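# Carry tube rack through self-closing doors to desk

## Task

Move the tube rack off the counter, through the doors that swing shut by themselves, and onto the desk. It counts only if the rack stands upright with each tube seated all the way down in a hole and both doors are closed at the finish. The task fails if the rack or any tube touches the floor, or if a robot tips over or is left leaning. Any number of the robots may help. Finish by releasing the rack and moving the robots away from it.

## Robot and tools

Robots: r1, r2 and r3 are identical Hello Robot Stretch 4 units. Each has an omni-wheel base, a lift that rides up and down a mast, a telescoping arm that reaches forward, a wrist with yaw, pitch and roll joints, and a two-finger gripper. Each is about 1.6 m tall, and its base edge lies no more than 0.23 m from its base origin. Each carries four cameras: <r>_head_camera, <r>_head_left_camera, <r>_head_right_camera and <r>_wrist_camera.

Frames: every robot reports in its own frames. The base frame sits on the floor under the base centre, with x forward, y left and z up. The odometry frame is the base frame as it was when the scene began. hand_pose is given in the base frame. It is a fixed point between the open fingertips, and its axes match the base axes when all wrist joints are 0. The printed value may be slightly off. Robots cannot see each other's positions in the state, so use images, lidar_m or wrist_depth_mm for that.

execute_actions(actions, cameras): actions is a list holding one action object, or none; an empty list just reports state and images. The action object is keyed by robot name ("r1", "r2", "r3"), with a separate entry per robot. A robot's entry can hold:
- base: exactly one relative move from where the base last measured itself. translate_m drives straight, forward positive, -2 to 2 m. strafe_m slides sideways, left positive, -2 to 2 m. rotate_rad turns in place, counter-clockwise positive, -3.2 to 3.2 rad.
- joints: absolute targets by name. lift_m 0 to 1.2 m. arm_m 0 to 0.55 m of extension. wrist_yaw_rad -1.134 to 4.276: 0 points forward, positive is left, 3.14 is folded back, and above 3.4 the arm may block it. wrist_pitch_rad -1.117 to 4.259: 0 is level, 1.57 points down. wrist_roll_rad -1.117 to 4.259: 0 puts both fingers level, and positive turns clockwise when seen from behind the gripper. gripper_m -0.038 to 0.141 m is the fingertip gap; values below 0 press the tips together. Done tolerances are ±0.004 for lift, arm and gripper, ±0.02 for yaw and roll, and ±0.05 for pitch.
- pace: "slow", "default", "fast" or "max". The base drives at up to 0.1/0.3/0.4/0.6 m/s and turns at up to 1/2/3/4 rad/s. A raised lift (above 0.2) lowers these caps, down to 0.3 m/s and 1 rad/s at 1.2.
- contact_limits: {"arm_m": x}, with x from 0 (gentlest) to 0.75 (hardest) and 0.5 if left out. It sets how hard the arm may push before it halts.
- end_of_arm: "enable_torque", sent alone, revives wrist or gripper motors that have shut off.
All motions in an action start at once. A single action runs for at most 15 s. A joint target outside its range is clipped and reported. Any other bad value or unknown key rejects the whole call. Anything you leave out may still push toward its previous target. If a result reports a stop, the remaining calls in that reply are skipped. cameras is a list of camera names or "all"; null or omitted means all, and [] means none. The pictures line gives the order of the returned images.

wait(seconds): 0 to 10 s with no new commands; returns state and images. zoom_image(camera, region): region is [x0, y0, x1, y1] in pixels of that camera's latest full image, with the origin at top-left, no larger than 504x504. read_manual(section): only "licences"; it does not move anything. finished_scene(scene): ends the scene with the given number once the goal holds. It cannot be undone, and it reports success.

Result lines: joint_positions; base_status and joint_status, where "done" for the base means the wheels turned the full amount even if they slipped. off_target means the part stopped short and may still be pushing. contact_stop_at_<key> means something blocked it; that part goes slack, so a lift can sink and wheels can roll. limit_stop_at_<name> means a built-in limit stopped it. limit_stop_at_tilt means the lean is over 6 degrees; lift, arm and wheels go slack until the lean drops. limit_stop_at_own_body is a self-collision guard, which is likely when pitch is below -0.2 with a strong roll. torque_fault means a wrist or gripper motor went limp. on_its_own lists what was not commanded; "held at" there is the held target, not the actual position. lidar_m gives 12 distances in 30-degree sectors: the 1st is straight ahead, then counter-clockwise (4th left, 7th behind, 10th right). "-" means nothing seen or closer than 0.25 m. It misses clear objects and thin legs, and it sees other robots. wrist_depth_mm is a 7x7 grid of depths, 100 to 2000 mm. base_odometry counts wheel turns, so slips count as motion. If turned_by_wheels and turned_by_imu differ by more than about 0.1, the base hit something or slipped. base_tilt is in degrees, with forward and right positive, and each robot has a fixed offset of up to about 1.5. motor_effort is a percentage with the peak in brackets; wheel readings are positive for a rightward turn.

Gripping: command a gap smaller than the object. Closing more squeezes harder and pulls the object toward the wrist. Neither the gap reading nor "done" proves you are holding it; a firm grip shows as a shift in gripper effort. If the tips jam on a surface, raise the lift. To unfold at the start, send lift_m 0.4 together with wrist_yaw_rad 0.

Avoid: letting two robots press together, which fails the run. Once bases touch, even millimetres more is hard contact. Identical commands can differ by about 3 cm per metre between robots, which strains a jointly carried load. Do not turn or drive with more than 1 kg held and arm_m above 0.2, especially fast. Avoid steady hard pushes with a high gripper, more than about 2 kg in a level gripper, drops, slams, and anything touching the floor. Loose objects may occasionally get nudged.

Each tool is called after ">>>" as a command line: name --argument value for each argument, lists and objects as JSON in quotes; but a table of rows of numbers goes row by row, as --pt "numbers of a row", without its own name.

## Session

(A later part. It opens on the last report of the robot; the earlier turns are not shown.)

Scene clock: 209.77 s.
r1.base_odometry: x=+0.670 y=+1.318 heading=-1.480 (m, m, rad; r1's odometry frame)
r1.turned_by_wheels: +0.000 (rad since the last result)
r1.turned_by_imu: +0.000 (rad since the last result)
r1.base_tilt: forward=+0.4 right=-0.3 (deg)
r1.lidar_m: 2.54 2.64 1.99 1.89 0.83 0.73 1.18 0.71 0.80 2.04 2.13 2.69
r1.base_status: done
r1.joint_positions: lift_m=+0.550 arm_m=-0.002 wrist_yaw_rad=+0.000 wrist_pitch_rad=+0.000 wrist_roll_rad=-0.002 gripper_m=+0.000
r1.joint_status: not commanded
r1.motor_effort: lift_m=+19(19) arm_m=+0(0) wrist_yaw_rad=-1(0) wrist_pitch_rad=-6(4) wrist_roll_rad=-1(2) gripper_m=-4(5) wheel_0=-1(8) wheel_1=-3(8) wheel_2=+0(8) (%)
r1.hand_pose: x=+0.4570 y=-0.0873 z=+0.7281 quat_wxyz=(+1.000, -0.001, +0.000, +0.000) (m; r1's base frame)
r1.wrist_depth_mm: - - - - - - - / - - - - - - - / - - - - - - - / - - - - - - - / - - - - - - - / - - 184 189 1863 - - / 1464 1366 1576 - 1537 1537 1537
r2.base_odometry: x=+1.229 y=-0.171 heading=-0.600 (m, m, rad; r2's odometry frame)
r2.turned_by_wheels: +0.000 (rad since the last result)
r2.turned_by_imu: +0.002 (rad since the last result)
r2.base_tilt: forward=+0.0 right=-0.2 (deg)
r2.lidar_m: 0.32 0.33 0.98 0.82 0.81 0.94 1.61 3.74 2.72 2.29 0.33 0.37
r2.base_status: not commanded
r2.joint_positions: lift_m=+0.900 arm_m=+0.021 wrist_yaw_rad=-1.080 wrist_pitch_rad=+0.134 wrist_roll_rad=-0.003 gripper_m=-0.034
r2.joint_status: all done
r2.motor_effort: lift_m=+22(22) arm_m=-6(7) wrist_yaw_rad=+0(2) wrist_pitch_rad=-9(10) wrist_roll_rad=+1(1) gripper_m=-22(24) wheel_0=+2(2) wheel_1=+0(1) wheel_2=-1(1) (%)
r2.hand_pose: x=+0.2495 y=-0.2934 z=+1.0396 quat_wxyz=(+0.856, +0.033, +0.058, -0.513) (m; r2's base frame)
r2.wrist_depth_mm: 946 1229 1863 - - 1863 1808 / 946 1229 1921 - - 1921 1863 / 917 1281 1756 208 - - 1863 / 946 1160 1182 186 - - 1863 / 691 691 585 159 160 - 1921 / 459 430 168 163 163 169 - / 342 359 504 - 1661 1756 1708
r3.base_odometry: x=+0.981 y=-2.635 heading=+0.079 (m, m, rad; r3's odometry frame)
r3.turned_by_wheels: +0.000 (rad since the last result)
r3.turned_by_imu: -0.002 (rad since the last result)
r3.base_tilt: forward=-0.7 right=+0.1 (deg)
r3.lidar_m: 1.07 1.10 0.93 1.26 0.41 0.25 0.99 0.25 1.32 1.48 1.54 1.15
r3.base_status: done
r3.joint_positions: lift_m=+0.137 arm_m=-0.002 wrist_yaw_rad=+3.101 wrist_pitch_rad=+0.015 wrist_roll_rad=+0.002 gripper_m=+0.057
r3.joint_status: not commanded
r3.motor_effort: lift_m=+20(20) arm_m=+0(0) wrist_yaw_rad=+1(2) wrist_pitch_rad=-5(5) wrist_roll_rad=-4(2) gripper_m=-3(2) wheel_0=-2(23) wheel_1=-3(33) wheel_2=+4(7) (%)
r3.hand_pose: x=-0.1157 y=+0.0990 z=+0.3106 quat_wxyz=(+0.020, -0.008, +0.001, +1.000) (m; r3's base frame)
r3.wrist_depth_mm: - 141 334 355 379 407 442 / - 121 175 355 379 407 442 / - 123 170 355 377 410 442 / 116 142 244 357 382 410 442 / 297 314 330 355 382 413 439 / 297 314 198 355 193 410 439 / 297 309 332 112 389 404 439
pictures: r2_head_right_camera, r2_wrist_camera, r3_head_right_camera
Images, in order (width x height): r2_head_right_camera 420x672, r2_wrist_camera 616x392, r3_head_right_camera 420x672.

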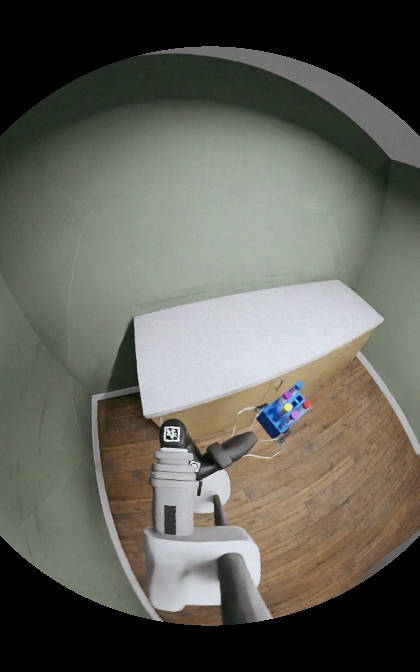

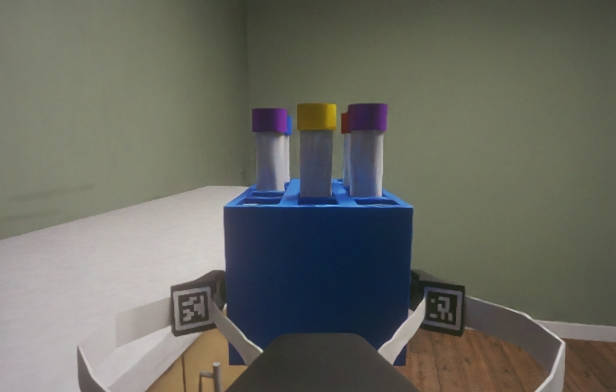

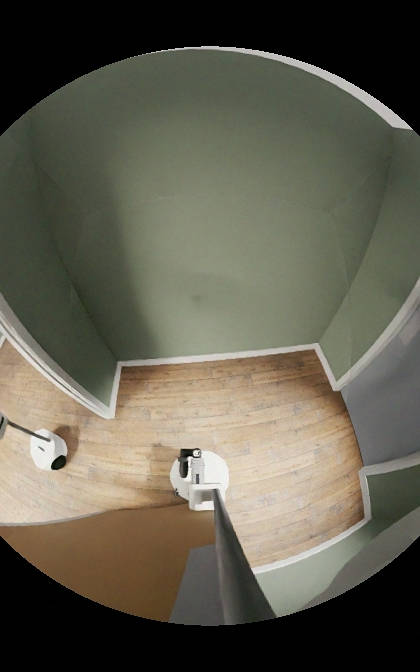

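>>> zoom_image --camera "r3_head_right_camera" --region '[270, 230, 420, 560]'

Region (270, 230, 420, 560) of r3_head_right_camera's 420x672 image, scaled by 1.527, with more detail than that image has; it fills the left 229 columns of this view, and the rest is white.

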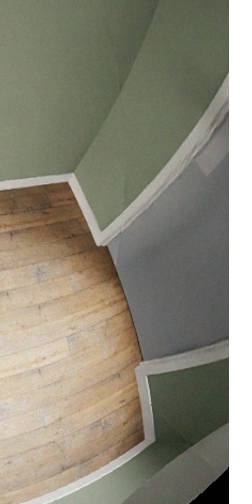

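>>> execute_actions --actions '[{"r3": {"base": {"strafe_m": -1.2}, "pace": "fast"}, "r1": {"base": {"translate_m": -0.9}}, "r2": {"base": {"rotate_rad": -2.25}, "joints": {"wrist_yaw_rad": 0.0}, "pace": "slow"}}]' --cameras '["r2_head_camera", "r3_head_right_camera", "r2_head_left_camera", "r1_head_left_camera"]'

Scene clock: 251.13 s.
r1.base_odometry: x=+0.589 y=+2.214 heading=-1.481 (m, m, rad; r1's odometry frame)
r1.turned_by_wheels: -0.001 (rad since the last result)
r1.turned_by_imu: -0.002 (rad since the last result)
r1.base_tilt: forward=+0.2 right=-0.3 (deg)
r1.lidar_m: 3.45 2.73 0.35 0.25 - 0.25 0.25 1.51 1.08 0.85 0.48 2.88
r1.base_status: done
r1.joint_positions: lift_m=+0.550 arm_m=-0.002 wrist_yaw_rad=+0.000 wrist_pitch_rad=+0.000 wrist_roll_rad=-0.002 gripper_m=+0.000
r1.joint_status: not commanded
r1.motor_effort: lift_m=+18(19) arm_m=+0(0) wrist_yaw_rad=+1(5) wrist_pitch_rad=-6(8) wrist_roll_rad=-2(0) gripper_m=-5(6) wheel_0=-12(22) wheel_1=-1(6) wheel_2=+4(25) (%)
r1.hand_pose: x=+0.4569 y=-0.0874 z=+0.7283 quat_wxyz=(+1.000, -0.001, +0.000, +0.000) (m; r1's base frame)
r1.wrist_depth_mm: - - - - - - - / - - - - - - - / - - - - - - - / - - - - - - - / - - - - - - - / - - 183 190 1863 - - / 1430 1397 1576 - 1499 1537 1576
r2.base_odometry: x=+1.229 y=-0.171 heading=-2.849 (m, m, rad; r2's odometry frame)
r2.turned_by_wheels: -2.250 (rad since the last result)
r2.turned_by_imu: -2.234 (rad since the last result)
r2.base_tilt: forward=+0.0 right=-0.2 (deg)
r2.lidar_m: 0.44 2.35 1.11 0.45 0.34 0.33 1.06 0.84 0.80 0.87 1.28 3.74
r2.base_status: done
r2.joint_positions: lift_m=+0.900 arm_m=+0.021 wrist_yaw_rad=+0.000 wrist_pitch_rad=+0.134 wrist_roll_rad=-0.003 gripper_m=-0.034
r2.joint_status: all done
r2.motor_effort: lift_m=+22(22) arm_m=-5(6) wrist_yaw_rad=-1(4) wrist_pitch_rad=-9(8) wrist_roll_rad=-1(1) gripper_m=-24(22) wheel_0=+2(4) wheel_1=+3(3) wheel_2=+1(5) (%)
r2.hand_pose: x=+0.4778 y=-0.0875 z=+1.0396 quat_wxyz=(+0.998, -0.002, +0.067, +0.000) (m; r2's base frame)
r2.wrist_depth_mm: 1756 - - - - - - / 1808 - - - - - - / 1863 - - 208 - - - / 1808 - - 185 - - - / 1921 - - 159 160 - - / 1921 - 168 163 163 169 - / 1808 1708 1708 - 1708 1756 1756
r3.base_odometry: x=+1.076 y=-3.831 heading=+0.079 (m, m, rad; r3's odometry frame)
r3.turned_by_wheels: +0.000 (rad since the last result)
r3.turned_by_imu: -0.002 (rad since the last result)
r3.base_tilt: forward=-0.7 right=+0.0 (deg)
r3.lidar_m: 0.77 1.16 1.54 1.24 1.43 0.96 0.91 0.38 0.34 0.29 0.30 0.42
r3.base_status: done
r3.joint_positions: lift_m=+0.137 arm_m=-0.002 wrist_yaw_rad=+3.101 wrist_pitch_rad=+0.015 wrist_roll_rad=+0.002 gripper_m=+0.057
r3.joint_status: not commanded
r3.motor_effort: lift_m=+20(21) arm_m=-1(0) wrist_yaw_rad=+0(1) wrist_pitch_rad=-6(6) wrist_roll_rad=-3(2) gripper_m=-2(3) wheel_0=-1(12) wheel_1=+0(21) wheel_2=+1(5) (%)
r3.hand_pose: x=-0.1157 y=+0.0990 z=+0.3106 quat_wxyz=(+0.020, -0.008, +0.001, +1.000) (m; r3's base frame)
r3.wrist_depth_mm: - 141 1025 1042 1060 1098 1098 / - 121 176 1042 1060 1078 1118 / - 122 170 1042 1060 1078 1098 / 116 141 242 1042 1060 1078 1098 / 521 842 1025 1060 1060 1098 1098 / 525 842 199 1042 194 1042 1098 / 517 691 798 113 809 741 809
pictures: r1_head_left_camera, r2_head_camera, r2_head_left_camera, r3_head_right_camera
Images, in order (width x height): r1_head_left_camera 420x672, r2_head_camera 420x560, r2_head_left_camera 420x672, r3_head_right_camera 420x672.

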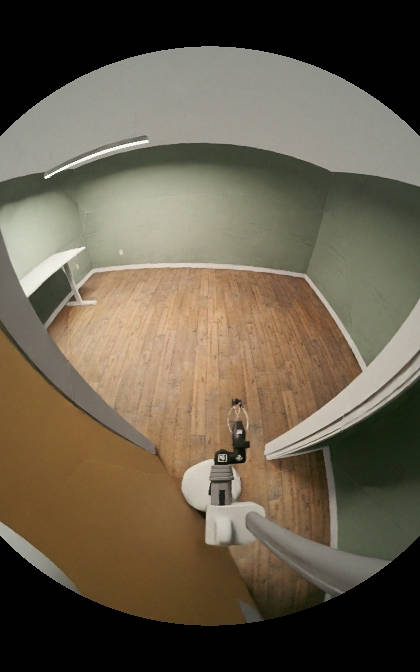

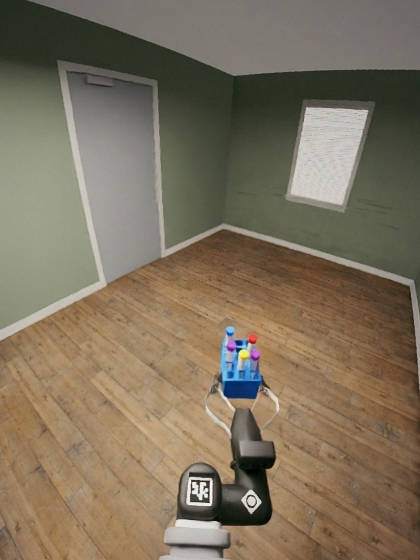

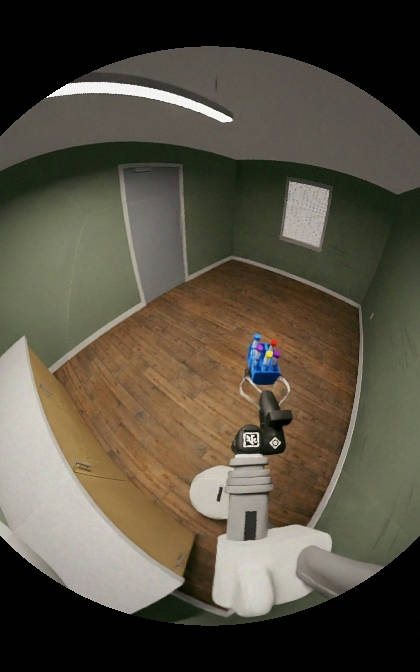

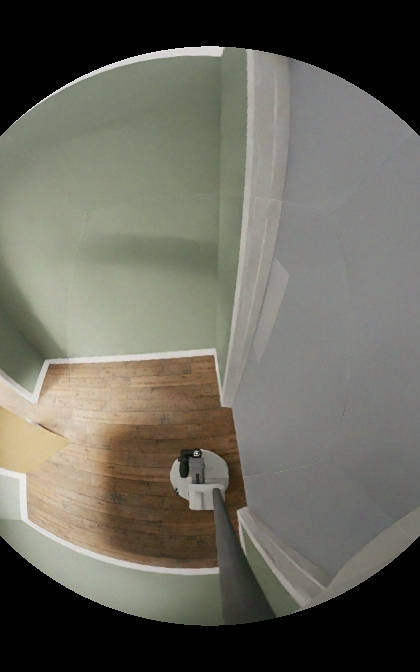

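>>> execute_actions --actions '[{"r3": {"base": {"translate_m": 0.13}}, "r1": {"base": {"translate_m": -0.45}, "pace": "slow"}, "r2": {"base": {"translate_m": 2.0}, "pace": "fast"}}]' --cameras '["r2_head_left_camera", "r3_head_right_camera", "r1_head_left_camera"]'

Scene clock: 279.10 s.
r1.base_odometry: x=+0.548 y=+2.662 heading=-1.481 (m, m, rad; r1's odometry frame)
r1.turned_by_wheels: -0.001 (rad since the last result)
r1.turned_by_imu: -0.002 (rad since the last result)
r1.base_tilt: forward=+0.4 right=-0.3 (deg)
r1.lidar_m: 3.88 0.44 0.25 0.27 - 0.25 1.13 1.54 1.09 1.02 0.93 0.78
r1.base_status: done
r1.joint_positions: lift_m=+0.550 arm_m=-0.002 wrist_yaw_rad=+0.000 wrist_pitch_rad=+0.000 wrist_roll_rad=-0.002 gripper_m=+0.000
r1.joint_status: not commanded
r1.motor_effort: lift_m=+18(18) arm_m=+0(1) wrist_yaw_rad=+0(2) wrist_pitch_rad=-5(5) wrist_roll_rad=+0(1) gripper_m=-5(5) wheel_0=-9(10) wheel_1=-3(6) wheel_2=+6(14) (%)
r1.hand_pose: x=+0.4569 y=-0.0874 z=+0.7283 quat_wxyz=(+1.000, -0.001, +0.000, +0.000) (m; r1's base frame)
r1.wrist_depth_mm: - - - - - - - / - - - - - - - / - - - - - - - / - - - - - - - / - - - - - - 535 / - - 184 190 1863 - 525 / 1464 1397 1576 - 1537 1499 504
r2.base_odometry: x=-0.687 y=-0.747 heading=-2.849 (m, m, rad; r2's odometry frame)
r2.turned_by_wheels: +0.000 (rad since the last result)
r2.turned_by_imu: +0.002 (rad since the last result)
r2.base_tilt: forward=+0.0 right=-0.3 (deg)
r2.lidar_m: 0.42 1.20 1.17 1.25 1.84 2.01 2.17 1.97 1.93 2.05 2.12 0.45
r2.base_status: done
r2.joint_positions: lift_m=+0.900 arm_m=+0.021 wrist_yaw_rad=+0.000 wrist_pitch_rad=+0.134 wrist_roll_rad=-0.003 gripper_m=-0.034
r2.joint_status: not commanded
r2.motor_effort: lift_m=+21(22) arm_m=-5(5) wrist_yaw_rad=-1(0) wrist_pitch_rad=-9(8) wrist_roll_rad=+0(1) gripper_m=-24(22) wheel_0=-1(8) wheel_1=+0(6) wheel_2=+2(12) (%)
r2.hand_pose: x=+0.4778 y=-0.0875 z=+1.0396 quat_wxyz=(+0.998, -0.002, +0.067, +0.000) (m; r2's base frame)
r2.wrist_depth_mm: 931 1098 1336 1808 1808 1576 1430 / 960 1118 1397 1863 1863 1618 1397 / 946 1138 1397 207 1808 1708 1499 / 960 1138 1366 187 190 1661 1464 / 946 1182 1281 159 159 1708 1499 / 976 1098 168 163 163 169 1499 / 917 1205 1430 - 1756 1661 1499
r3.base_odometry: x=+1.206 y=-3.821 heading=+0.079 (m, m, rad; r3's odometry frame)
r3.turned_by_wheels: +0.000 (rad since the last result)
r3.turned_by_imu: +0.001 (rad since the last result)
r3.base_tilt: forward=-0.7 right=+0.0 (deg)
r3.lidar_m: 0.78 1.06 1.39 1.10 1.17 1.11 1.03 0.43 0.31 0.28 0.29 0.41
r3.base_status: done
r3.joint_positions: lift_m=+0.137 arm_m=-0.002 wrist_yaw_rad=+3.101 wrist_pitch_rad=+0.015 wrist_roll_rad=+0.002 gripper_m=+0.057
r3.joint_status: not commanded
r3.motor_effort: lift_m=+21(20) arm_m=+0(0) wrist_yaw_rad=+2(2) wrist_pitch_rad=-5(5) wrist_roll_rad=+0(3) gripper_m=-3(5) wheel_0=+0(6) wheel_1=-1(8) wheel_2=+2(9) (%)
r3.hand_pose: x=-0.1157 y=+0.0990 z=+0.3106 quat_wxyz=(+0.020, -0.008, +0.001, +1.000) (m; r3's base frame)
r3.wrist_depth_mm: - 141 1138 1160 1205 1182 1255 / - 121 175 1182 1205 1229 1229 / - 122 169 1182 1182 1229 1229 / 116 141 244 1182 1205 1229 1255 / 559 831 1138 1160 1182 1205 1255 / 559 820 198 1138 193 1205 1182 / 559 676 798 112 820 750 820
pictures: r1_head_left_camera, r2_head_left_camera, r3_head_right_camera
Images, in order (width x height): r1_head_left_camera 420x672, r2_head_left_camera 420x672, r3_head_right_camera 420x672.

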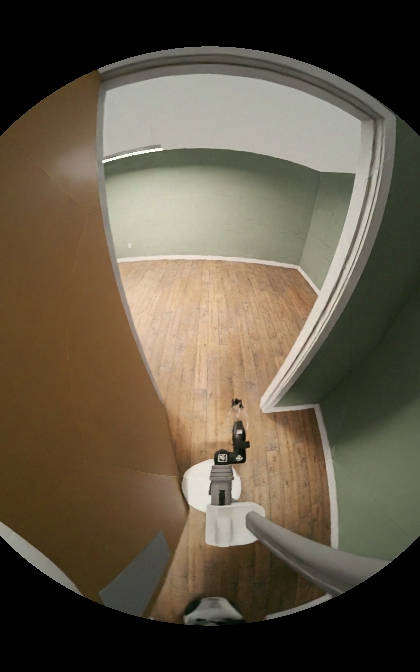

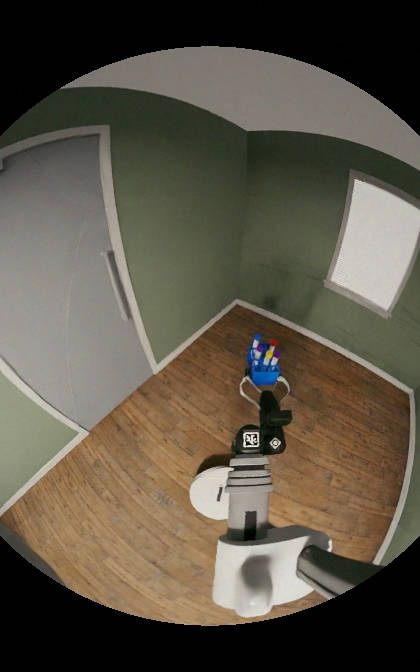

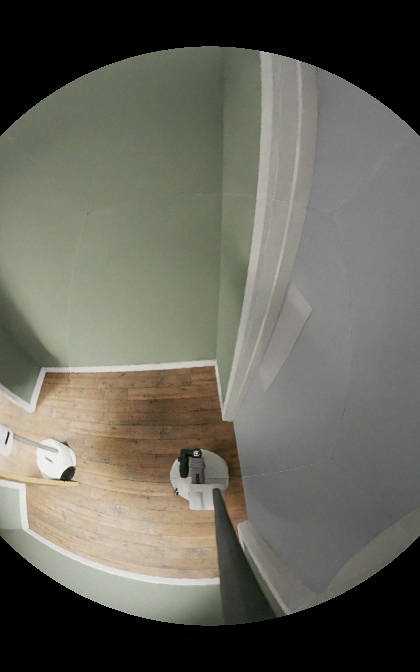

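>>> execute_actions --actions '[{"r3": {"base": {"strafe_m": -0.22}, "pace": "slow"}, "r1": {"base": {"strafe_m": 0.17}, "pace": "slow"}, "r2": {"base": {"translate_m": 0.95}, "pace": "fast"}}]' --cameras '["r2_head_left_camera", "r1_head_left_camera"]'

Scene clock: 288.57 s.
r1.base_odometry: x=+0.717 y=+2.677 heading=-1.481 (m, m, rad; r1's odometry frame)
r1.turned_by_wheels: +0.000 (rad since the last result)
r1.turned_by_imu: -0.003 (rad since the last result)
r1.base_tilt: forward=+0.2 right=-0.3 (deg)
r1.lidar_m: 3.89 0.32 0.25 - 0.25 0.26 1.36 1.52 1.26 1.20 0.91 0.88
r1.base_status: done
r1.joint_positions: lift_m=+0.550 arm_m=-0.002 wrist_yaw_rad=+0.000 wrist_pitch_rad=+0.000 wrist_roll_rad=-0.002 gripper_m=+0.000
r1.joint_status: not commanded
r1.motor_effort: lift_m=+18(18) arm_m=+0(0) wrist_yaw_rad=+1(1) wrist_pitch_rad=-6(7) wrist_roll_rad=+0(1) gripper_m=-5(5) wheel_0=-5(15) wheel_1=+8(14) wheel_2=+0(2) (%)
r1.hand_pose: x=+0.4569 y=-0.0874 z=+0.7283 quat_wxyz=(+1.000, -0.001, +0.000, +0.000) (m; r1's base frame)
r1.wrist_depth_mm: 517 - - - - - - / 525 - - - - - - / - - - - - - - / 539 - - - - - - / 539 - - - - - - / 530 - 184 190 1921 - - / 525 1397 1618 - 1499 1537 1576
r2.base_odometry: x=-1.596 y=-1.021 heading=-2.849 (m, m, rad; r2's odometry frame)
r2.turned_by_wheels: +0.000 (rad since the last result)
r2.turned_by_imu: +0.002 (rad since the last result)
r2.base_tilt: forward=+0.0 right=-0.2 (deg)
r2.lidar_m: 0.44 0.66 0.64 0.54 0.54 2.82 3.00 2.54 2.47 1.70 1.32 0.46
r2.base_status: done
r2.joint_positions: lift_m=+0.900 arm_m=+0.021 wrist_yaw_rad=+0.000 wrist_pitch_rad=+0.134 wrist_roll_rad=-0.003 gripper_m=-0.034
r2.joint_status: not commanded
r2.motor_effort: lift_m=+21(21) arm_m=-5(5) wrist_yaw_rad=-1(0) wrist_pitch_rad=-8(9) wrist_roll_rad=+0(0) gripper_m=-23(23) wheel_0=+1(7) wheel_1=-2(6) wheel_2=+2(11) (%)
r2.hand_pose: x=+0.4778 y=-0.0875 z=+1.0396 quat_wxyz=(+0.998, -0.002, +0.067, +0.000) (m; r2's base frame)
r2.wrist_depth_mm: 484 580 723 946 1060 917 809 / 492 585 741 931 1042 931 820 / 500 585 707 208 1042 960 854 / 508 603 715 187 1025 976 866 / 512 615 691 158 159 991 866 / 512 569 168 162 163 169 866 / 504 634 732 - 1118 991 878
r3.base_odometry: x=+1.223 y=-4.039 heading=+0.079 (m, m, rad; r3's odometry frame)
r3.turned_by_wheels: +0.000 (rad since the last result)
r3.turned_by_imu: +0.003 (rad since the last result)
r3.base_tilt: forward=-0.7 right=+0.0 (deg)
r3.lidar_m: 0.41 1.06 1.41 1.37 1.31 1.10 0.44 0.25 0.25 - 0.25 0.39
r3.base_status: done
r3.joint_positions: lift_m=+0.137 arm_m=-0.002 wrist_yaw_rad=+3.101 wrist_pitch_rad=+0.015 wrist_roll_rad=+0.002 gripper_m=+0.057
r3.joint_status: not commanded
r3.motor_effort: lift_m=+20(20) arm_m=+0(0) wrist_yaw_rad=+0(3) wrist_pitch_rad=-7(7) wrist_roll_rad=-3(1) gripper_m=+3(6) wheel_0=+11(30) wheel_1=-15(34) wheel_2=+1(4) (%)
r3.hand_pose: x=-0.1157 y=+0.0990 z=+0.3106 quat_wxyz=(+0.020, -0.008, +0.001, +1.000) (m; r3's base frame)
r3.wrist_depth_mm: - 141 580 1138 1182 1205 1229 / - 121 176 1160 1182 1205 1255 / - 122 170 1160 1205 1205 1205 / 114 141 243 1160 1160 1205 1229 / 359 496 564 1118 1205 1205 1229 / 364 488 198 1138 193 1182 1182 / 364 436 574 112 798 750 820
pictures: r1_head_left_camera, r2_head_left_camera
Images, in order (width x height): r1_head_left_camera 420x672, r2_head_left_camera 420x672.

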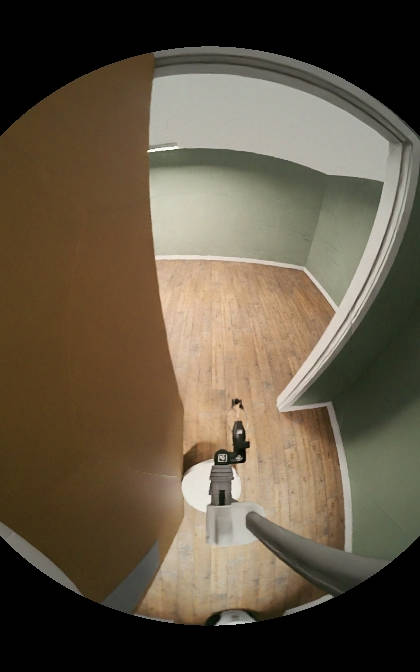

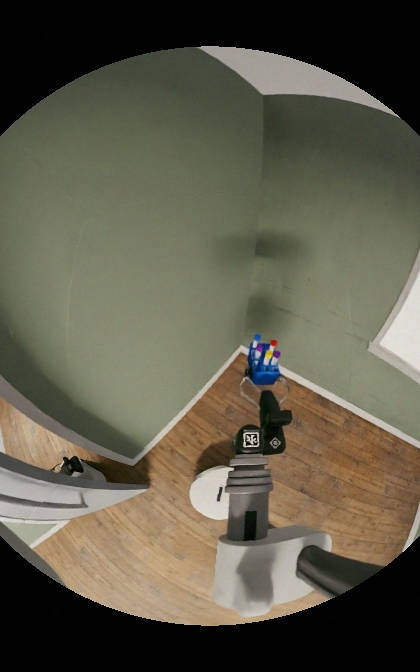

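>>> execute_actions --actions '[{"r3": {"base": {"strafe_m": -0.9}, "joints": {"lift_m": 0.45, "wrist_yaw_rad": 1.7, "gripper_m": 0.0}}, "r1": {"base": {"translate_m": -0.46}, "joints": {"wrist_yaw_rad": 0.9, "arm_m": 0.04}, "pace": "slow"}, "r2": {"base": {"rotate_rad": 0.957}, "joints": {"wrist_yaw_rad": 0.25, "arm_m": 0.0}, "pace": "slow"}}]' --cameras '["r2_head_left_camera", "r1_head_left_camera", "r3_head_left_camera"]'

Scene clock: 351.17 s.
r1.base_odometry: x=+0.676 y=+3.135 heading=-1.483 (m, m, rad; r1's odometry frame)
r1.turned_by_wheels: -0.002 (rad since the last result)
r1.turned_by_imu: -0.004 (rad since the last result)
r1.base_tilt: forward=+0.4 right=-0.2 (deg)
r1.lidar_m: 0.86 0.25 0.34 0.85 0.88 1.18 0.78 0.80 1.28 1.20 1.27 1.26
r1.base_status: done
r1.joint_positions: lift_m=+0.550 arm_m=+0.039 wrist_yaw_rad=+0.880 wrist_pitch_rad=+0.000 wrist_roll_rad=-0.002 gripper_m=+0.000
r1.joint_status: all done
r1.on_its_own: wrist_yaw_rad is at rest, and its effort (+58) is outside its rest range (-13 to +13)
r1.motor_effort: lift_m=+18(18) arm_m=+8(11) wrist_yaw_rad=+58(55) wrist_pitch_rad=-8(6) wrist_roll_rad=-3(3) gripper_m=-7(5) wheel_0=-15(14) wheel_1=-7(8) wheel_2=-1(11) (%)
r1.hand_pose: x=+0.4607 y=+0.1667 z=+0.7283 quat_wxyz=(+0.905, -0.001, -0.001, +0.426) (m; r1's base frame)
r1.wrist_depth_mm: 131 152 183 230 310 480 - / 132 153 186 233 314 488 - / 133 155 187 235 319 496 - / 135 156 190 238 320 504 - / 135 157 191 217 329 521 - / 136 158 174 185 189 539 - / 136 151 182 - 359 564 1576
r2.base_odometry: x=-1.596 y=-1.021 heading=-1.893 (m, m, rad; r2's odometry frame)
r2.turned_by_wheels: +0.957 (rad since the last result)
r2.turned_by_imu: +0.953 (rad since the last result)
r2.base_tilt: forward=+0.0 right=-0.2 (deg)
r2.lidar_m: 0.42 0.65 0.92 2.40 2.90 2.59 2.48 1.87 1.33 1.29 0.94 0.66
r2.base_status: done
r2.joint_positions: lift_m=+0.900 arm_m=+0.003 wrist_yaw_rad=+0.250 wrist_pitch_rad=+0.134 wrist_roll_rad=-0.003 gripper_m=-0.034
r2.joint_status: all done
joint sent to its limit — the command would take r2.arm_m past its lower limit, so that joint was sent only as far as its limit.
r2.motor_effort: lift_m=+21(21) arm_m=-5(6) wrist_yaw_rad=-1(5) wrist_pitch_rad=-8(8) wrist_roll_rad=+0(2) gripper_m=-27(24) wheel_0=-2(6) wheel_1=-1(5) wheel_2=-2(7) (%)
r2.hand_pose: x=+0.4730 y=-0.0140 z=+1.0396 quat_wxyz=(+0.990, -0.010, +0.066, +0.125) (m; r2's base frame)
r2.wrist_depth_mm: 477 439 418 392 370 351 336 / 492 455 433 399 375 359 342 / 500 466 442 206 379 370 347 / 521 477 452 186 384 377 355 / 525 492 462 158 160 382 364 / 554 484 169 162 163 169 370 / 591 508 496 - 415 402 375
r3.base_odometry: x=+1.212 y=-3.931 heading=+0.143 (m, m, rad; r3's odometry frame)
r3.turned_by_wheels: +0.064 (rad since the last result)
r3.turned_by_imu: +0.066 (rad since the last result)
r3.base_tilt: forward=-0.7 right=+0.0 (deg)
r3.lidar_m: 0.44 1.08 1.48 0.81 0.84 1.09 0.44 0.26 0.25 - 0.25 0.28
r3.base_status: strafe_m contact_stop (by the wheels' count: +0.109 of -0.900)
r3.joint_positions: lift_m=+0.450 arm_m=-0.002 wrist_yaw_rad=+1.700 wrist_pitch_rad=+0.015 wrist_roll_rad=+0.002 gripper_m=+0.000
r3.joint_status: all done
r3.on_its_own: the wheels are slack since a contact_stop
r3.motor_effort: lift_m=+23(27) arm_m=-1(0) wrist_yaw_rad=+2(6) wrist_pitch_rad=-6(7) wrist_roll_rad=-2(2) gripper_m=-2(6) wheel_0=+0(25) wheel_1=+0(29) wheel_2=+0(1) (%)
r3.hand_pose: x=+0.2185 y=+0.2973 z=+0.6236 quat_wxyz=(+0.660, -0.005, +0.006, +0.751) (m; r3's base frame)
r3.wrist_depth_mm: 1464 1921 1281 - - 1921 1464 / 1499 1921 1229 - - 1808 1464 / 1499 1863 820 - - 1863 1499 / 1499 - 1229 - - 1863 1499 / 1499 - 1255 - - 1921 1464 / 1499 1863 878 194 189 1863 1430 / 1366 1430 878 112 1397 1366 1397
pictures: r1_head_left_camera, r2_head_left_camera, r3_head_left_camera
Images, in order (width x height): r1_head_left_camera 420x672, r2_head_left_camera 420x672, r3_head_left_camera 420x672.

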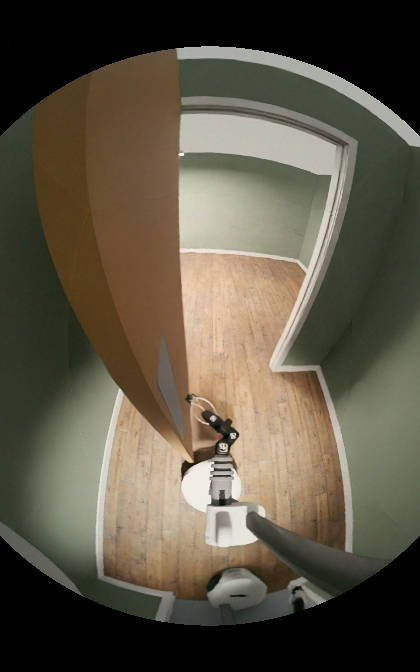

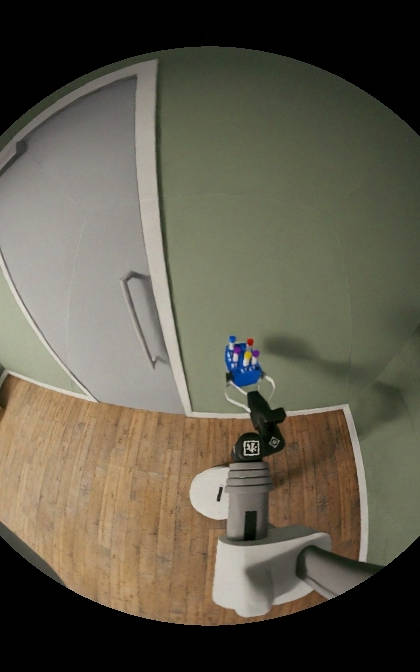

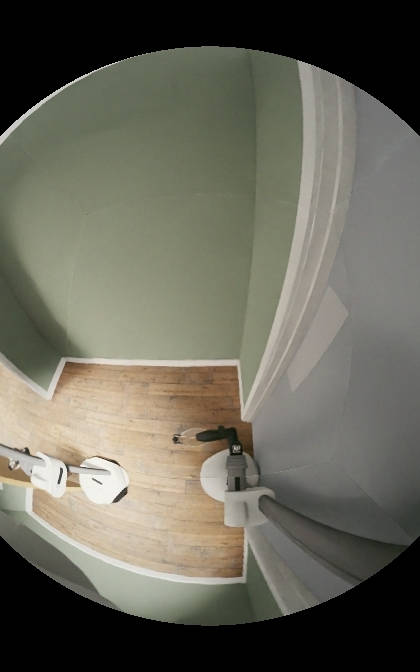

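>>> execute_actions --actions '[{"r3": {"base": {"rotate_rad": 1.55}, "joints": {"wrist_yaw_rad": 0.0}}, "r1": {"base": {"translate_m": -0.08}, "joints": {"wrist_yaw_rad": 0.2, "arm_m": 0.3}}}]' --cameras '["r1_head_left_camera", "r3_head_left_camera"]'

Scene clock: 372.97 s.
r1.base_odometry: x=+0.669 y=+3.215 heading=-1.484 (m, m, rad; r1's odometry frame)
r1.turned_by_wheels: -0.001 (rad since the last result)
r1.turned_by_imu: -0.053 (rad since the last result)
r1.base_tilt: forward=-0.2 right=+0.1 (deg)
r1.lidar_m: 0.28 0.34 0.93 0.86 0.89 1.14 0.72 0.51 1.27 1.18 1.22 1.32
r1.base_status: done
r1.joint_positions: lift_m=+0.550 arm_m=+0.296 wrist_yaw_rad=+0.200 wrist_pitch_rad=+0.000 wrist_roll_rad=-0.002 gripper_m=+0.000
r1.joint_status: all done
r1.motor_effort: lift_m=+21(21) arm_m=+21(23) wrist_yaw_rad=+0(51) wrist_pitch_rad=-7(6) wrist_roll_rad=+0(1) gripper_m=-5(6) wheel_0=-3(16) wheel_1=+7(11) wheel_2=-17(14) (%)
r1.hand_pose: x=+0.7674 y=-0.0283 z=+0.7281 quat_wxyz=(+0.995, -0.001, +0.000, +0.100) (m; r1's base frame)
r1.wrist_depth_mm: 297 488 - - - - - / 304 496 - - - - - / 307 504 - - - - - / 310 508 - - - - - / 310 508 - - - - - / 309 459 184 190 1863 - - / 304 415 1618 - 1537 1537 1576
r2.base_odometry: x=-1.596 y=-1.021 heading=-1.893 (m, m, rad; r2's odometry frame)
r2.turned_by_wheels: +0.000 (rad since the last result)
r2.turned_by_imu: +0.001 (rad since the last result)
r2.base_tilt: forward=+0.0 right=-0.2 (deg)
r2.lidar_m: 0.42 0.67 0.91 2.40 2.90 2.62 2.47 1.91 1.32 1.28 0.95 0.68
r2.base_status: not commanded
r2.joint_positions: lift_m=+0.900 arm_m=+0.003 wrist_yaw_rad=+0.250 wrist_pitch_rad=+0.134 wrist_roll_rad=-0.003 gripper_m=-0.034
r2.joint_status: not commanded
r2.motor_effort: lift_m=+21(21) arm_m=-6(6) wrist_yaw_rad=-1(0) wrist_pitch_rad=-9(8) wrist_roll_rad=-1(0) gripper_m=-24(23) wheel_0=-2(2) wheel_1=-1(1) wheel_2=-2(2) (%)
r2.hand_pose: x=+0.4730 y=-0.0140 z=+1.0396 quat_wxyz=(+0.990, -0.010, +0.066, +0.125) (m; r2's base frame)
r2.wrist_depth_mm: 466 439 424 397 370 351 336 / 477 452 430 404 379 359 342 / 492 466 445 206 382 368 351 / 508 484 455 185 384 373 357 / 521 488 462 158 159 379 364 / 535 484 168 163 163 169 368 / 500 517 496 - 413 402 373
r3.base_odometry: x=+1.212 y=-3.930 heading=+1.693 (m, m, rad; r3's odometry frame)
r3.turned_by_wheels: +1.549 (rad since the last result)
r3.turned_by_imu: +1.561 (rad since the last result)
r3.base_tilt: forward=-0.7 right=+0.0 (deg)
r3.lidar_m: 0.70 0.73 1.07 0.49 0.26 0.25 - 0.25 0.32 0.46 1.05 1.50
r3.base_status: done
r3.joint_positions: lift_m=+0.450 arm_m=-0.002 wrist_yaw_rad=+0.000 wrist_pitch_rad=+0.015 wrist_roll_rad=+0.002 gripper_m=+0.000
r3.joint_status: all done
r3.motor_effort: lift_m=+22(23) arm_m=+0(1) wrist_yaw_rad=+1(6) wrist_pitch_rad=-5(6) wrist_roll_rad=-3(4) gripper_m=-3(5) wheel_0=-8(11) wheel_1=-14(29) wheel_2=+14(17) (%)
r3.hand_pose: x=+0.4575 y=-0.0873 z=+0.6237 quat_wxyz=(+1.000, +0.001, +0.008, +0.000) (m; r3's base frame)
r3.wrist_depth_mm: 1537 1808 1008 - 1863 1863 1397 / 1499 496 525 - 1808 1808 1336 / 1537 1808 580 - 1808 1863 1336 / 1576 1863 1138 - 1756 1808 1366 / 1576 1921 1921 - 1863 1756 1397 / 1576 1863 559 194 189 1863 1366 / 1464 1464 574 113 1397 1397 1308
pictures: r1_head_left_camera, r3_head_left_camera
Images, in order (width x height): r1_head_left_camera 420x672, r3_head_left_camera 420x672.

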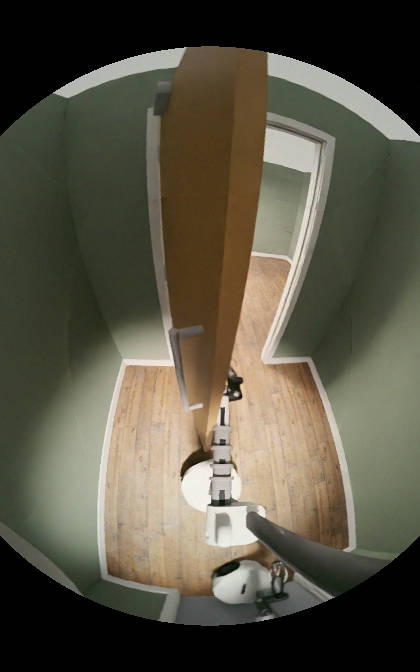

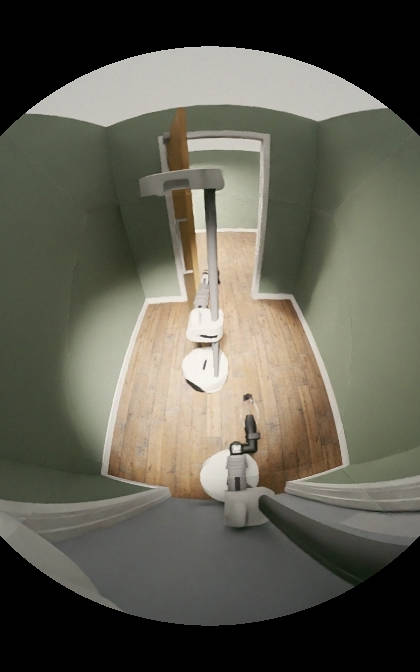

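>>> execute_actions --actions '[{"r3": {"base": {"strafe_m": -0.13}, "pace": "slow"}, "r1": {"base": {"strafe_m": 0.2}, "pace": "slow"}}]' --cameras '["r1_head_left_camera"]'

>>> execute_actions --actions '[{"r3": {"base": {"translate_m": -0.4}, "pace": "slow"}}]' --cameras '["r3_head_left_camera", "r1_head_left_camera"]'

Scene clock: 381.07 s.
r1.base_odometry: x=+0.868 y=+3.232 heading=-1.486 (m, m, rad; r1's odometry frame)
r1.turned_by_wheels: -0.002 (rad since the last result)
r1.turned_by_imu: -0.585 (rad since the last result)
r1.base_tilt: forward=+0.4 right=-0.3 (deg)
r1.lidar_m: 0.28 0.29 0.69 0.96 0.87 0.88 1.12 0.92 0.65 1.28 1.17 1.20
r1.base_status: done
r1.joint_positions: lift_m=+0.550 arm_m=+0.299 wrist_yaw_rad=+0.200 wrist_pitch_rad=+0.000 wrist_roll_rad=-0.002 gripper_m=+0.000
r1.joint_status: not commanded
r1.motor_effort: lift_m=+18(18) arm_m=+7(12) wrist_yaw_rad=+2(2) wrist_pitch_rad=-5(7) wrist_roll_rad=-1(1) gripper_m=-5(3) wheel_0=-21(28) wheel_1=+3(15) wheel_2=-12(13) (%)
r1.hand_pose: x=+0.7698 y=-0.0283 z=+0.7283 quat_wxyz=(+0.995, -0.001, +0.000, +0.100) (m; r1's base frame)
r1.wrist_depth_mm: - - - 715 809 891 759 / - - - 732 820 878 741 / - - - 732 842 891 750 / - - - 741 842 917 750 / - - - 699 842 931 750 / - - 183 189 809 917 750 / 1464 1430 1576 - 878 854 759
r2.base_odometry: x=-1.596 y=-1.021 heading=-1.893 (m, m, rad; r2's odometry frame)
r2.turned_by_wheels: +0.000 (rad since the last result)
r2.turned_by_imu: +0.001 (rad since the last result)
r2.base_tilt: forward=+0.0 right=-0.2 (deg)
r2.lidar_m: 0.42 0.66 0.91 2.40 2.90 2.58 2.46 1.86 1.32 1.29 0.94 0.66
r2.base_status: not commanded
r2.joint_positions: lift_m=+0.900 arm_m=+0.003 wrist_yaw_rad=+0.250 wrist_pitch_rad=+0.134 wrist_roll_rad=-0.003 gripper_m=-0.034
r2.joint_status: not commanded
r2.motor_effort: lift_m=+21(21) arm_m=-5(6) wrist_yaw_rad=-1(2) wrist_pitch_rad=-9(7) wrist_roll_rad=-1(0) gripper_m=-20(24) wheel_0=-2(2) wheel_1=-1(2) wheel_2=-2(2) (%)
r2.hand_pose: x=+0.4730 y=-0.0140 z=+1.0396 quat_wxyz=(+0.990, -0.010, +0.066, +0.125) (m; r2's base frame)
r2.wrist_depth_mm: 466 445 424 394 370 351 338 / 480 455 427 402 382 357 343 / 496 466 442 207 377 368 349 / 508 477 455 185 384 373 355 / 521 484 462 159 160 384 362 / 539 484 168 162 163 169 368 / 504 508 496 - 413 402 373
r3.base_odometry: x=+1.341 y=-3.914 heading=+1.692 (m, m, rad; r3's odometry frame)
r3.turned_by_wheels: -0.001 (rad since the last result)
r3.turned_by_imu: -0.002 (rad since the last result)
r3.base_tilt: forward=-0.7 right=+0.0 (deg)
r3.lidar_m: 0.87 0.87 1.22 0.60 0.28 0.25 - 0.25 0.27 0.53 0.94 1.28
r3.base_status: done
r3.joint_positions: lift_m=+0.450 arm_m=-0.002 wrist_yaw_rad=+0.000 wrist_pitch_rad=+0.015 wrist_roll_rad=+0.002 gripper_m=+0.000
r3.joint_status: not commanded
r3.motor_effort: lift_m=+22(22) arm_m=-1(0) wrist_yaw_rad=+0(1) wrist_pitch_rad=-6(5) wrist_roll_rad=-4(1) gripper_m=-4(5) wheel_0=-7(9) wheel_1=-12(22) wheel_2=+12(14) (%)
r3.hand_pose: x=+0.4575 y=-0.0873 z=+0.6237 quat_wxyz=(+1.000, +0.001, +0.008, +0.000) (m; r3's base frame)
r3.wrist_depth_mm: 1708 1808 1182 - 1756 1756 1205 / 691 661 1160 - 1808 1808 1182 / 1537 654 1078 - 1756 1756 1160 / 1756 1863 1336 - 1808 1661 1205 / 1708 1863 1336 - 1808 1808 1182 / 1708 1808 1060 194 188 1661 1205 / 1464 661 946 112 1366 1336 1205
pictures: r1_head_left_camera
Images, in order (width x height): r1_head_left_camera 420x672.

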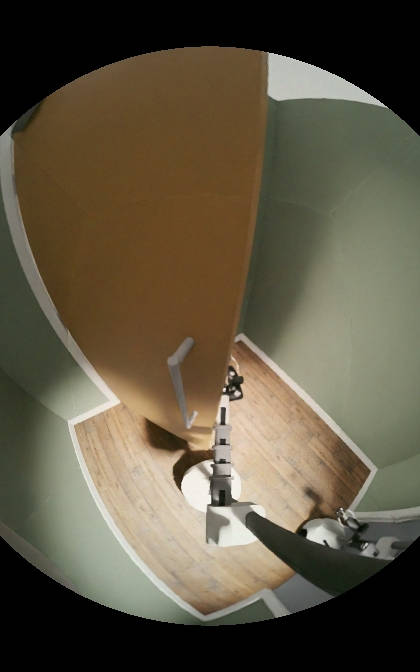

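Scene clock: 386.33 s.
r1.base_odometry: x=+0.868 y=+3.232 heading=-1.486 (m, m, rad; r1's odometry frame)
r1.turned_by_wheels: +0.000 (rad since the last result)
r1.turned_by_imu: -0.002 (rad since the last result)
r1.base_tilt: forward=+0.4 right=-0.2 (deg)
r1.lidar_m: 0.28 0.27 0.69 0.96 0.88 0.89 1.13 1.18 1.04 1.28 1.18 1.19
r1.base_status: not commanded
r1.joint_positions: lift_m=+0.550 arm_m=+0.299 wrist_yaw_rad=+0.200 wrist_pitch_rad=+0.000 wrist_roll_rad=-0.002 gripper_m=+0.000
r1.joint_status: not commanded
r1.motor_effort: lift_m=+18(18) arm_m=+7(7) wrist_yaw_rad=+0(1) wrist_pitch_rad=-5(6) wrist_roll_rad=+0(1) gripper_m=-5(5) wheel_0=-21(21) wheel_1=+3(3) wheel_2=-12(12) (%)
r1.hand_pose: x=+0.7698 y=-0.0283 z=+0.7283 quat_wxyz=(+0.995, -0.001, +0.000, +0.100) (m; r1's base frame)
r1.wrist_depth_mm: - - - 723 809 891 759 / - - - 732 820 891 750 / - - - 732 820 878 759 / - - - 741 831 904 759 / - - - 699 854 917 750 / - - 184 189 820 931 750 / 1464 1366 1537 - 866 866 759
r2.base_odometry: x=-1.596 y=-1.021 heading=-1.893 (m, m, rad; r2's odometry frame)
r2.turned_by_wheels: +0.000 (rad since the last result)
r2.turned_by_imu: +0.001 (rad since the last result)
r2.base_tilt: forward=+0.0 right=-0.2 (deg)
r2.lidar_m: 0.43 0.66 0.54 0.48 2.91 2.59 2.45 1.89 1.34 1.27 0.96 0.68
r2.base_status: not commanded
r2.joint_positions: lift_m=+0.900 arm_m=+0.003 wrist_yaw_rad=+0.250 wrist_pitch_rad=+0.134 wrist_roll_rad=-0.003 gripper_m=-0.034
r2.joint_status: not commanded
r2.motor_effort: lift_m=+21(21) arm_m=-5(5) wrist_yaw_rad=-1(1) wrist_pitch_rad=-8(8) wrist_roll_rad=+0(0) gripper_m=-26(27) wheel_0=-2(2) wheel_1=-1(1) wheel_2=-2(2) (%)
r2.hand_pose: x=+0.4730 y=-0.0140 z=+1.0396 quat_wxyz=(+0.990, -0.010, +0.066, +0.125) (m; r2's base frame)
r2.wrist_depth_mm: 1921 439 418 392 373 349 338 / 1921 449 430 402 377 357 340 / 1863 466 445 207 379 364 345 / - 480 452 186 384 377 357 / - 488 462 159 159 382 364 / - 488 168 163 163 169 368 / 683 517 496 - 415 399 373
r3.base_odometry: x=+1.390 y=-4.311 heading=+1.692 (m, m, rad; r3's odometry frame)
r3.turned_by_wheels: +0.000 (rad since the last result)
r3.turned_by_imu: -0.107 (rad since the last result)
r3.base_tilt: forward=-0.4 right=+0.1 (deg)
r3.lidar_m: 1.23 1.23 0.58 0.27 0.25 - 0.25 0.28 0.64 0.63 0.36 1.21
r3.base_status: done
r3.joint_positions: lift_m=+0.450 arm_m=-0.002 wrist_yaw_rad=+0.000 wrist_pitch_rad=+0.015 wrist_roll_rad=+0.002 gripper_m=+0.000
r3.joint_status: not commanded
r3.motor_effort: lift_m=+23(22) arm_m=+0(0) wrist_yaw_rad=+1(0) wrist_pitch_rad=-6(5) wrist_roll_rad=-2(3) gripper_m=-6(5) wheel_0=-9(12) wheel_1=-2(18) wheel_2=+8(18) (%)
r3.hand_pose: x=+0.4575 y=-0.0873 z=+0.6237 quat_wxyz=(+1.000, +0.001, +0.008, +0.000) (m; r3's base frame)
r3.wrist_depth_mm: - - 1808 - - 1464 1060 / - - 1708 - - 1430 1060 / - 960 1464 - - 1430 1042 / - - 1756 - - 1464 1060 / - - 1808 - - 1464 1042 / 1921 1983 1397 195 188 1464 1042 / 1464 991 1098 112 1336 1255 1098
pictures: r1_head_left_camera, r3_head_left_camera
Images, in order (width x height): r1_head_left_camera 420x672, r3_head_left_camera 420x672.

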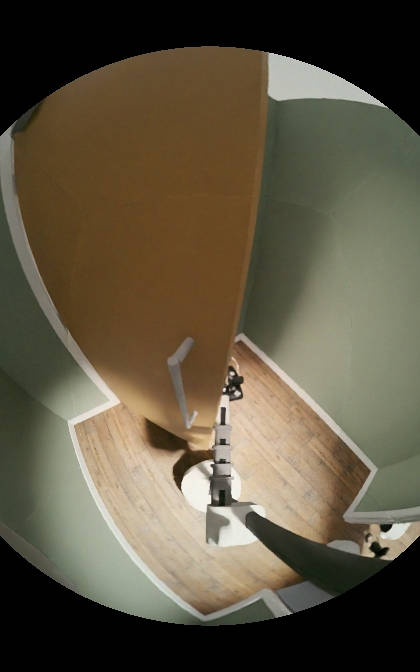

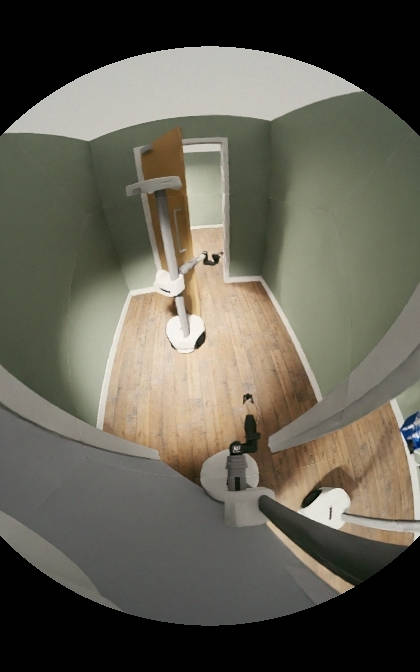

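>>> execute_actions --actions '[{"r3": {"base": {"translate_m": -0.55}}, "r1": {"joints": {"lift_m": 0.1}}}]' --cameras '["r3_head_left_camera", "r1_head_left_camera"]'

Scene clock: 417.73 s.
r1.base_odometry: x=+0.868 y=+3.232 heading=-1.487 (m, m, rad; r1's odometry frame)
r1.turned_by_wheels: +0.000 (rad since the last result)
r1.turned_by_imu: -0.003 (rad since the last result)
r1.base_tilt: forward=+0.3 right=-0.3 (deg)
r1.lidar_m: 0.29 0.29 0.71 0.95 0.88 0.90 1.13 1.18 1.30 1.30 1.18 1.19
r1.base_status: not commanded
r1.joint_positions: lift_m=+0.101 arm_m=+0.299 wrist_yaw_rad=+0.200 wrist_pitch_rad=+0.000 wrist_roll_rad=-0.002 gripper_m=+0.000
r1.joint_status: all done
r1.motor_effort: lift_m=+11(18) arm_m=+7(7) wrist_yaw_rad=+0(1) wrist_pitch_rad=-5(6) wrist_roll_rad=-2(1) gripper_m=-6(5) wheel_0=-22(22) wheel_1=+3(3) wheel_2=-12(12) (%)
r1.hand_pose: x=+0.7698 y=-0.0283 z=+0.2789 quat_wxyz=(+0.995, -0.001, +0.000, +0.100) (m; r1's base frame)
r1.wrist_depth_mm: - - - 723 809 878 750 / - - - 741 831 891 750 / - - - 732 842 891 759 / - - - 732 831 904 750 / 1499 1499 1366 699 842 931 759 / 866 878 183 189 798 866 750 / 615 585 676 - 647 640 654
r2.base_odometry: x=-1.596 y=-1.021 heading=-1.893 (m, m, rad; r2's odometry frame)
r2.turned_by_wheels: +0.000 (rad since the last result)
r2.turned_by_imu: +0.002 (rad since the last result)
r2.base_tilt: forward=+0.0 right=-0.2 (deg)
r2.lidar_m: 0.44 0.66 0.67 0.58 0.72 2.59 2.48 1.89 1.33 1.29 0.94 0.67
r2.base_status: not commanded
r2.joint_positions: lift_m=+0.900 arm_m=+0.003 wrist_yaw_rad=+0.250 wrist_pitch_rad=+0.134 wrist_roll_rad=-0.003 gripper_m=-0.034
r2.joint_status: not commanded
r2.motor_effort: lift_m=+21(21) arm_m=-6(6) wrist_yaw_rad=-1(2) wrist_pitch_rad=-9(8) wrist_roll_rad=-1(1) gripper_m=-25(22) wheel_0=-2(2) wheel_1=-2(1) wheel_2=-2(2) (%)
r2.hand_pose: x=+0.4730 y=-0.0140 z=+1.0396 quat_wxyz=(+0.990, -0.010, +0.066, +0.125) (m; r2's base frame)
r2.wrist_depth_mm: 1863 439 424 394 370 351 336 / 1921 449 430 399 377 359 342 / - 466 439 206 379 366 349 / - 480 452 185 387 375 355 / - 488 466 158 159 382 364 / - 496 168 163 163 170 368 / 1808 517 496 - 418 402 373
r3.base_odometry: x=+1.456 y=-4.857 heading=+1.692 (m, m, rad; r3's odometry frame)
r3.turned_by_wheels: +0.000 (rad since the last result)
r3.turned_by_imu: -0.081 (rad since the last result)
r3.base_tilt: forward=-0.7 right=+0.0 (deg)
r3.lidar_m: 1.73 0.62 0.25 0.25 - 0.25 2.49 2.49 2.33 0.59 0.59 0.79
r3.base_status: done
r3.joint_positions: lift_m=+0.450 arm_m=-0.002 wrist_yaw_rad=+0.000 wrist_pitch_rad=+0.015 wrist_roll_rad=+0.002 gripper_m=+0.000
r3.joint_status: not commanded
r3.motor_effort: lift_m=+22(22) arm_m=+0(0) wrist_yaw_rad=+1(2) wrist_pitch_rad=-6(6) wrist_roll_rad=-3(1) gripper_m=-8(2) wheel_0=-4(22) wheel_1=+0(21) wheel_2=+2(20) (%)
r3.hand_pose: x=+0.4575 y=-0.0874 z=+0.6237 quat_wxyz=(+1.000, +0.001, +0.008, +0.000) (m; r3's base frame)
r3.wrist_depth_mm: - - - - - 544 492 / - - - - - 549 488 / - - - - - 549 492 / - - - - - 549 492 / - - - - - 549 496 / 1983 1983 1430 194 189 544 492 / 1464 1464 1366 113 1366 504 496
pictures: r1_head_left_camera, r3_head_left_camera
Images, in order (width x height): r1_head_left_camera 420x672, r3_head_left_camera 420x672.

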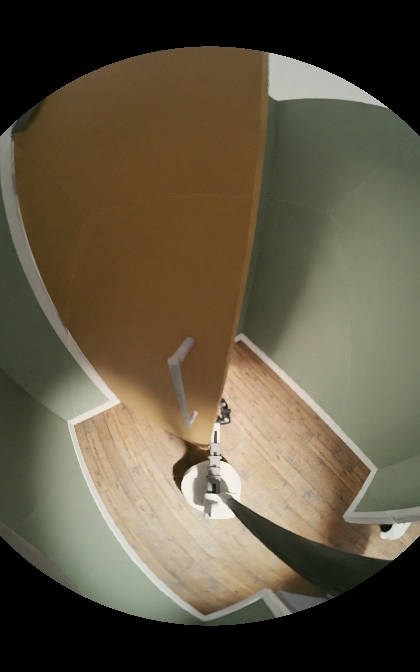

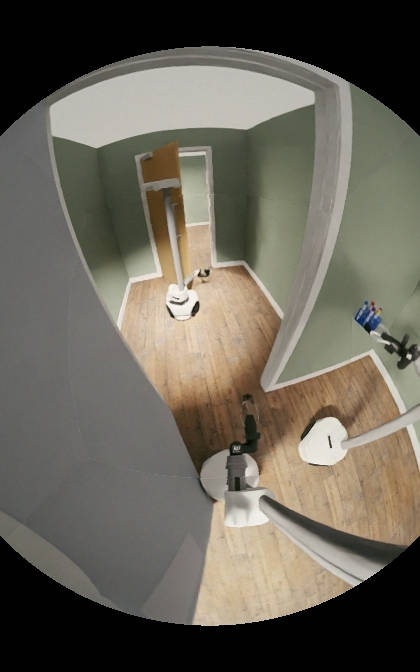

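>>> execute_actions --actions '[{"r3": {"base": {"strafe_m": 0.13}, "joints": {"wrist_yaw_rad": 0.6}, "pace": "slow"}, "r1": {"base": {"rotate_rad": 0.6}, "joints": {"wrist_yaw_rad": 0.0}, "pace": "slow"}}]' --cameras '["r3_head_left_camera", "r1_head_left_camera"]'

Scene clock: 424.50 s.
r1.base_odometry: x=+0.867 y=+3.233 heading=-0.891 (m, m, rad; r1's odometry frame)
r1.turned_by_wheels: +0.596 (rad since the last result)
r1.turned_by_imu: +0.255 (rad since the last result)
r1.base_tilt: forward=+0.3 right=-0.3 (deg)
r1.lidar_m: 0.28 0.30 1.11 1.01 0.99 1.09 1.24 1.27 1.26 1.07 1.06 1.17
r1.base_status: done
r1.joint_positions: lift_m=+0.100 arm_m=+0.298 wrist_yaw_rad=+0.000 wrist_pitch_rad=+0.000 wrist_roll_rad=-0.002 gripper_m=+0.000
r1.joint_status: all done
r1.motor_effort: lift_m=+15(16) arm_m=+10(10) wrist_yaw_rad=-1(4) wrist_pitch_rad=-7(4) wrist_roll_rad=-1(1) gripper_m=-6(4) wheel_0=-28(35) wheel_1=-2(7) wheel_2=-22(34) (%)
r1.hand_pose: x=+0.7576 y=-0.0874 z=+0.2785 quat_wxyz=(+1.000, -0.001, +0.000, +0.000) (m; r1's base frame)
r1.wrist_depth_mm: - - - 647 699 798 778 / - - - 647 707 809 759 / - - - 647 723 809 759 / - - - 654 723 820 759 / 1464 1499 1576 634 732 831 768 / 842 866 183 190 691 809 732 / 609 580 661 - 640 634 654
r2.base_odometry: x=-1.596 y=-1.021 heading=-1.893 (m, m, rad; r2's odometry frame)
r2.turned_by_wheels: +0.000 (rad since the last result)
r2.turned_by_imu: +0.001 (rad since the last result)
r2.base_tilt: forward=+0.0 right=-0.2 (deg)
r2.lidar_m: 0.43 0.68 0.83 0.71 2.91 2.60 2.47 1.89 1.34 1.29 0.96 0.68
r2.base_status: not commanded
r2.joint_positions: lift_m=+0.900 arm_m=+0.003 wrist_yaw_rad=+0.250 wrist_pitch_rad=+0.134 wrist_roll_rad=-0.003 gripper_m=-0.034
r2.joint_status: not commanded
r2.motor_effort: lift_m=+21(21) arm_m=-6(6) wrist_yaw_rad=-1(1) wrist_pitch_rad=-9(8) wrist_roll_rad=-1(0) gripper_m=-25(21) wheel_0=-2(2) wheel_1=-2(1) wheel_2=-2(2) (%)
r2.hand_pose: x=+0.4730 y=-0.0140 z=+1.0396 quat_wxyz=(+0.990, -0.010, +0.066, +0.125) (m; r2's base frame)
r2.wrist_depth_mm: 1983 439 421 397 373 351 336 / 1983 449 430 402 382 355 342 / 1921 466 442 206 377 364 349 / - 477 455 186 384 377 355 / - 488 459 159 160 379 364 / - 492 168 163 163 169 368 / 1808 512 492 - 413 399 373
r3.base_odometry: x=+1.327 y=-4.872 heading=+1.692 (m, m, rad; r3's odometry frame)
r3.turned_by_wheels: +0.000 (rad since the last result)
r3.turned_by_imu: +0.001 (rad since the last result)
r3.base_tilt: forward=-0.7 right=+0.0 (deg)
r3.lidar_m: 1.69 0.44 0.25 - - 0.25 2.51 2.53 2.48 0.70 0.71 0.86
r3.base_status: done
r3.joint_positions: lift_m=+0.450 arm_m=-0.002 wrist_yaw_rad=+0.600 wrist_pitch_rad=+0.015 wrist_roll_rad=+0.002 gripper_m=+0.000
r3.joint_status: all done
r3.motor_effort: lift_m=+22(22) arm_m=+0(0) wrist_yaw_rad=+3(5) wrist_pitch_rad=-6(6) wrist_roll_rad=-2(2) gripper_m=-6(5) wheel_0=-5(12) wheel_1=+6(13) wheel_2=+2(3) (%)
r3.hand_pose: x=+0.4564 y=+0.0907 z=+0.6237 quat_wxyz=(+0.955, -0.002, +0.007, +0.295) (m; r3's base frame)
r3.wrist_depth_mm: 306 389 1537 - - 1921 - / 307 392 1576 - - 1863 - / 309 387 1537 - - 1983 - / 309 392 1499 - - 1921 - / 310 389 1537 - - 1808 - / 307 389 469 195 189 1366 - / 306 373 931 113 1397 1336 1430
pictures: r1_head_left_camera, r3_head_left_camera
Images, in order (width x height): r1_head_left_camera 420x672, r3_head_left_camera 420x672.

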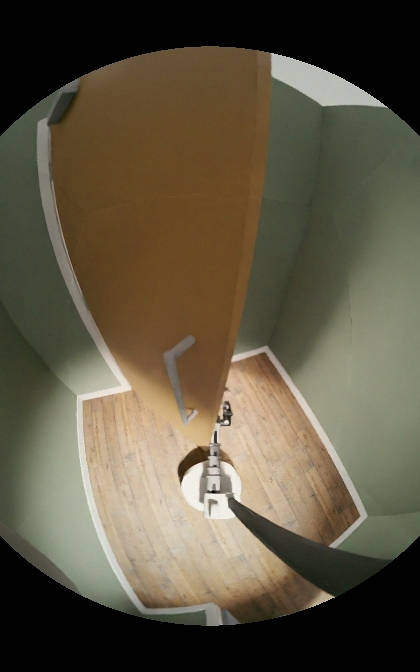

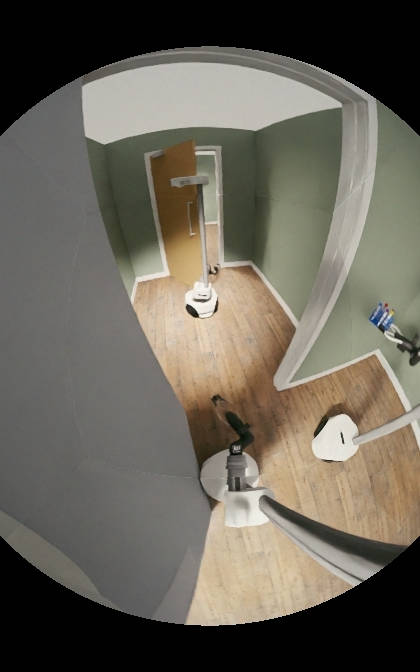

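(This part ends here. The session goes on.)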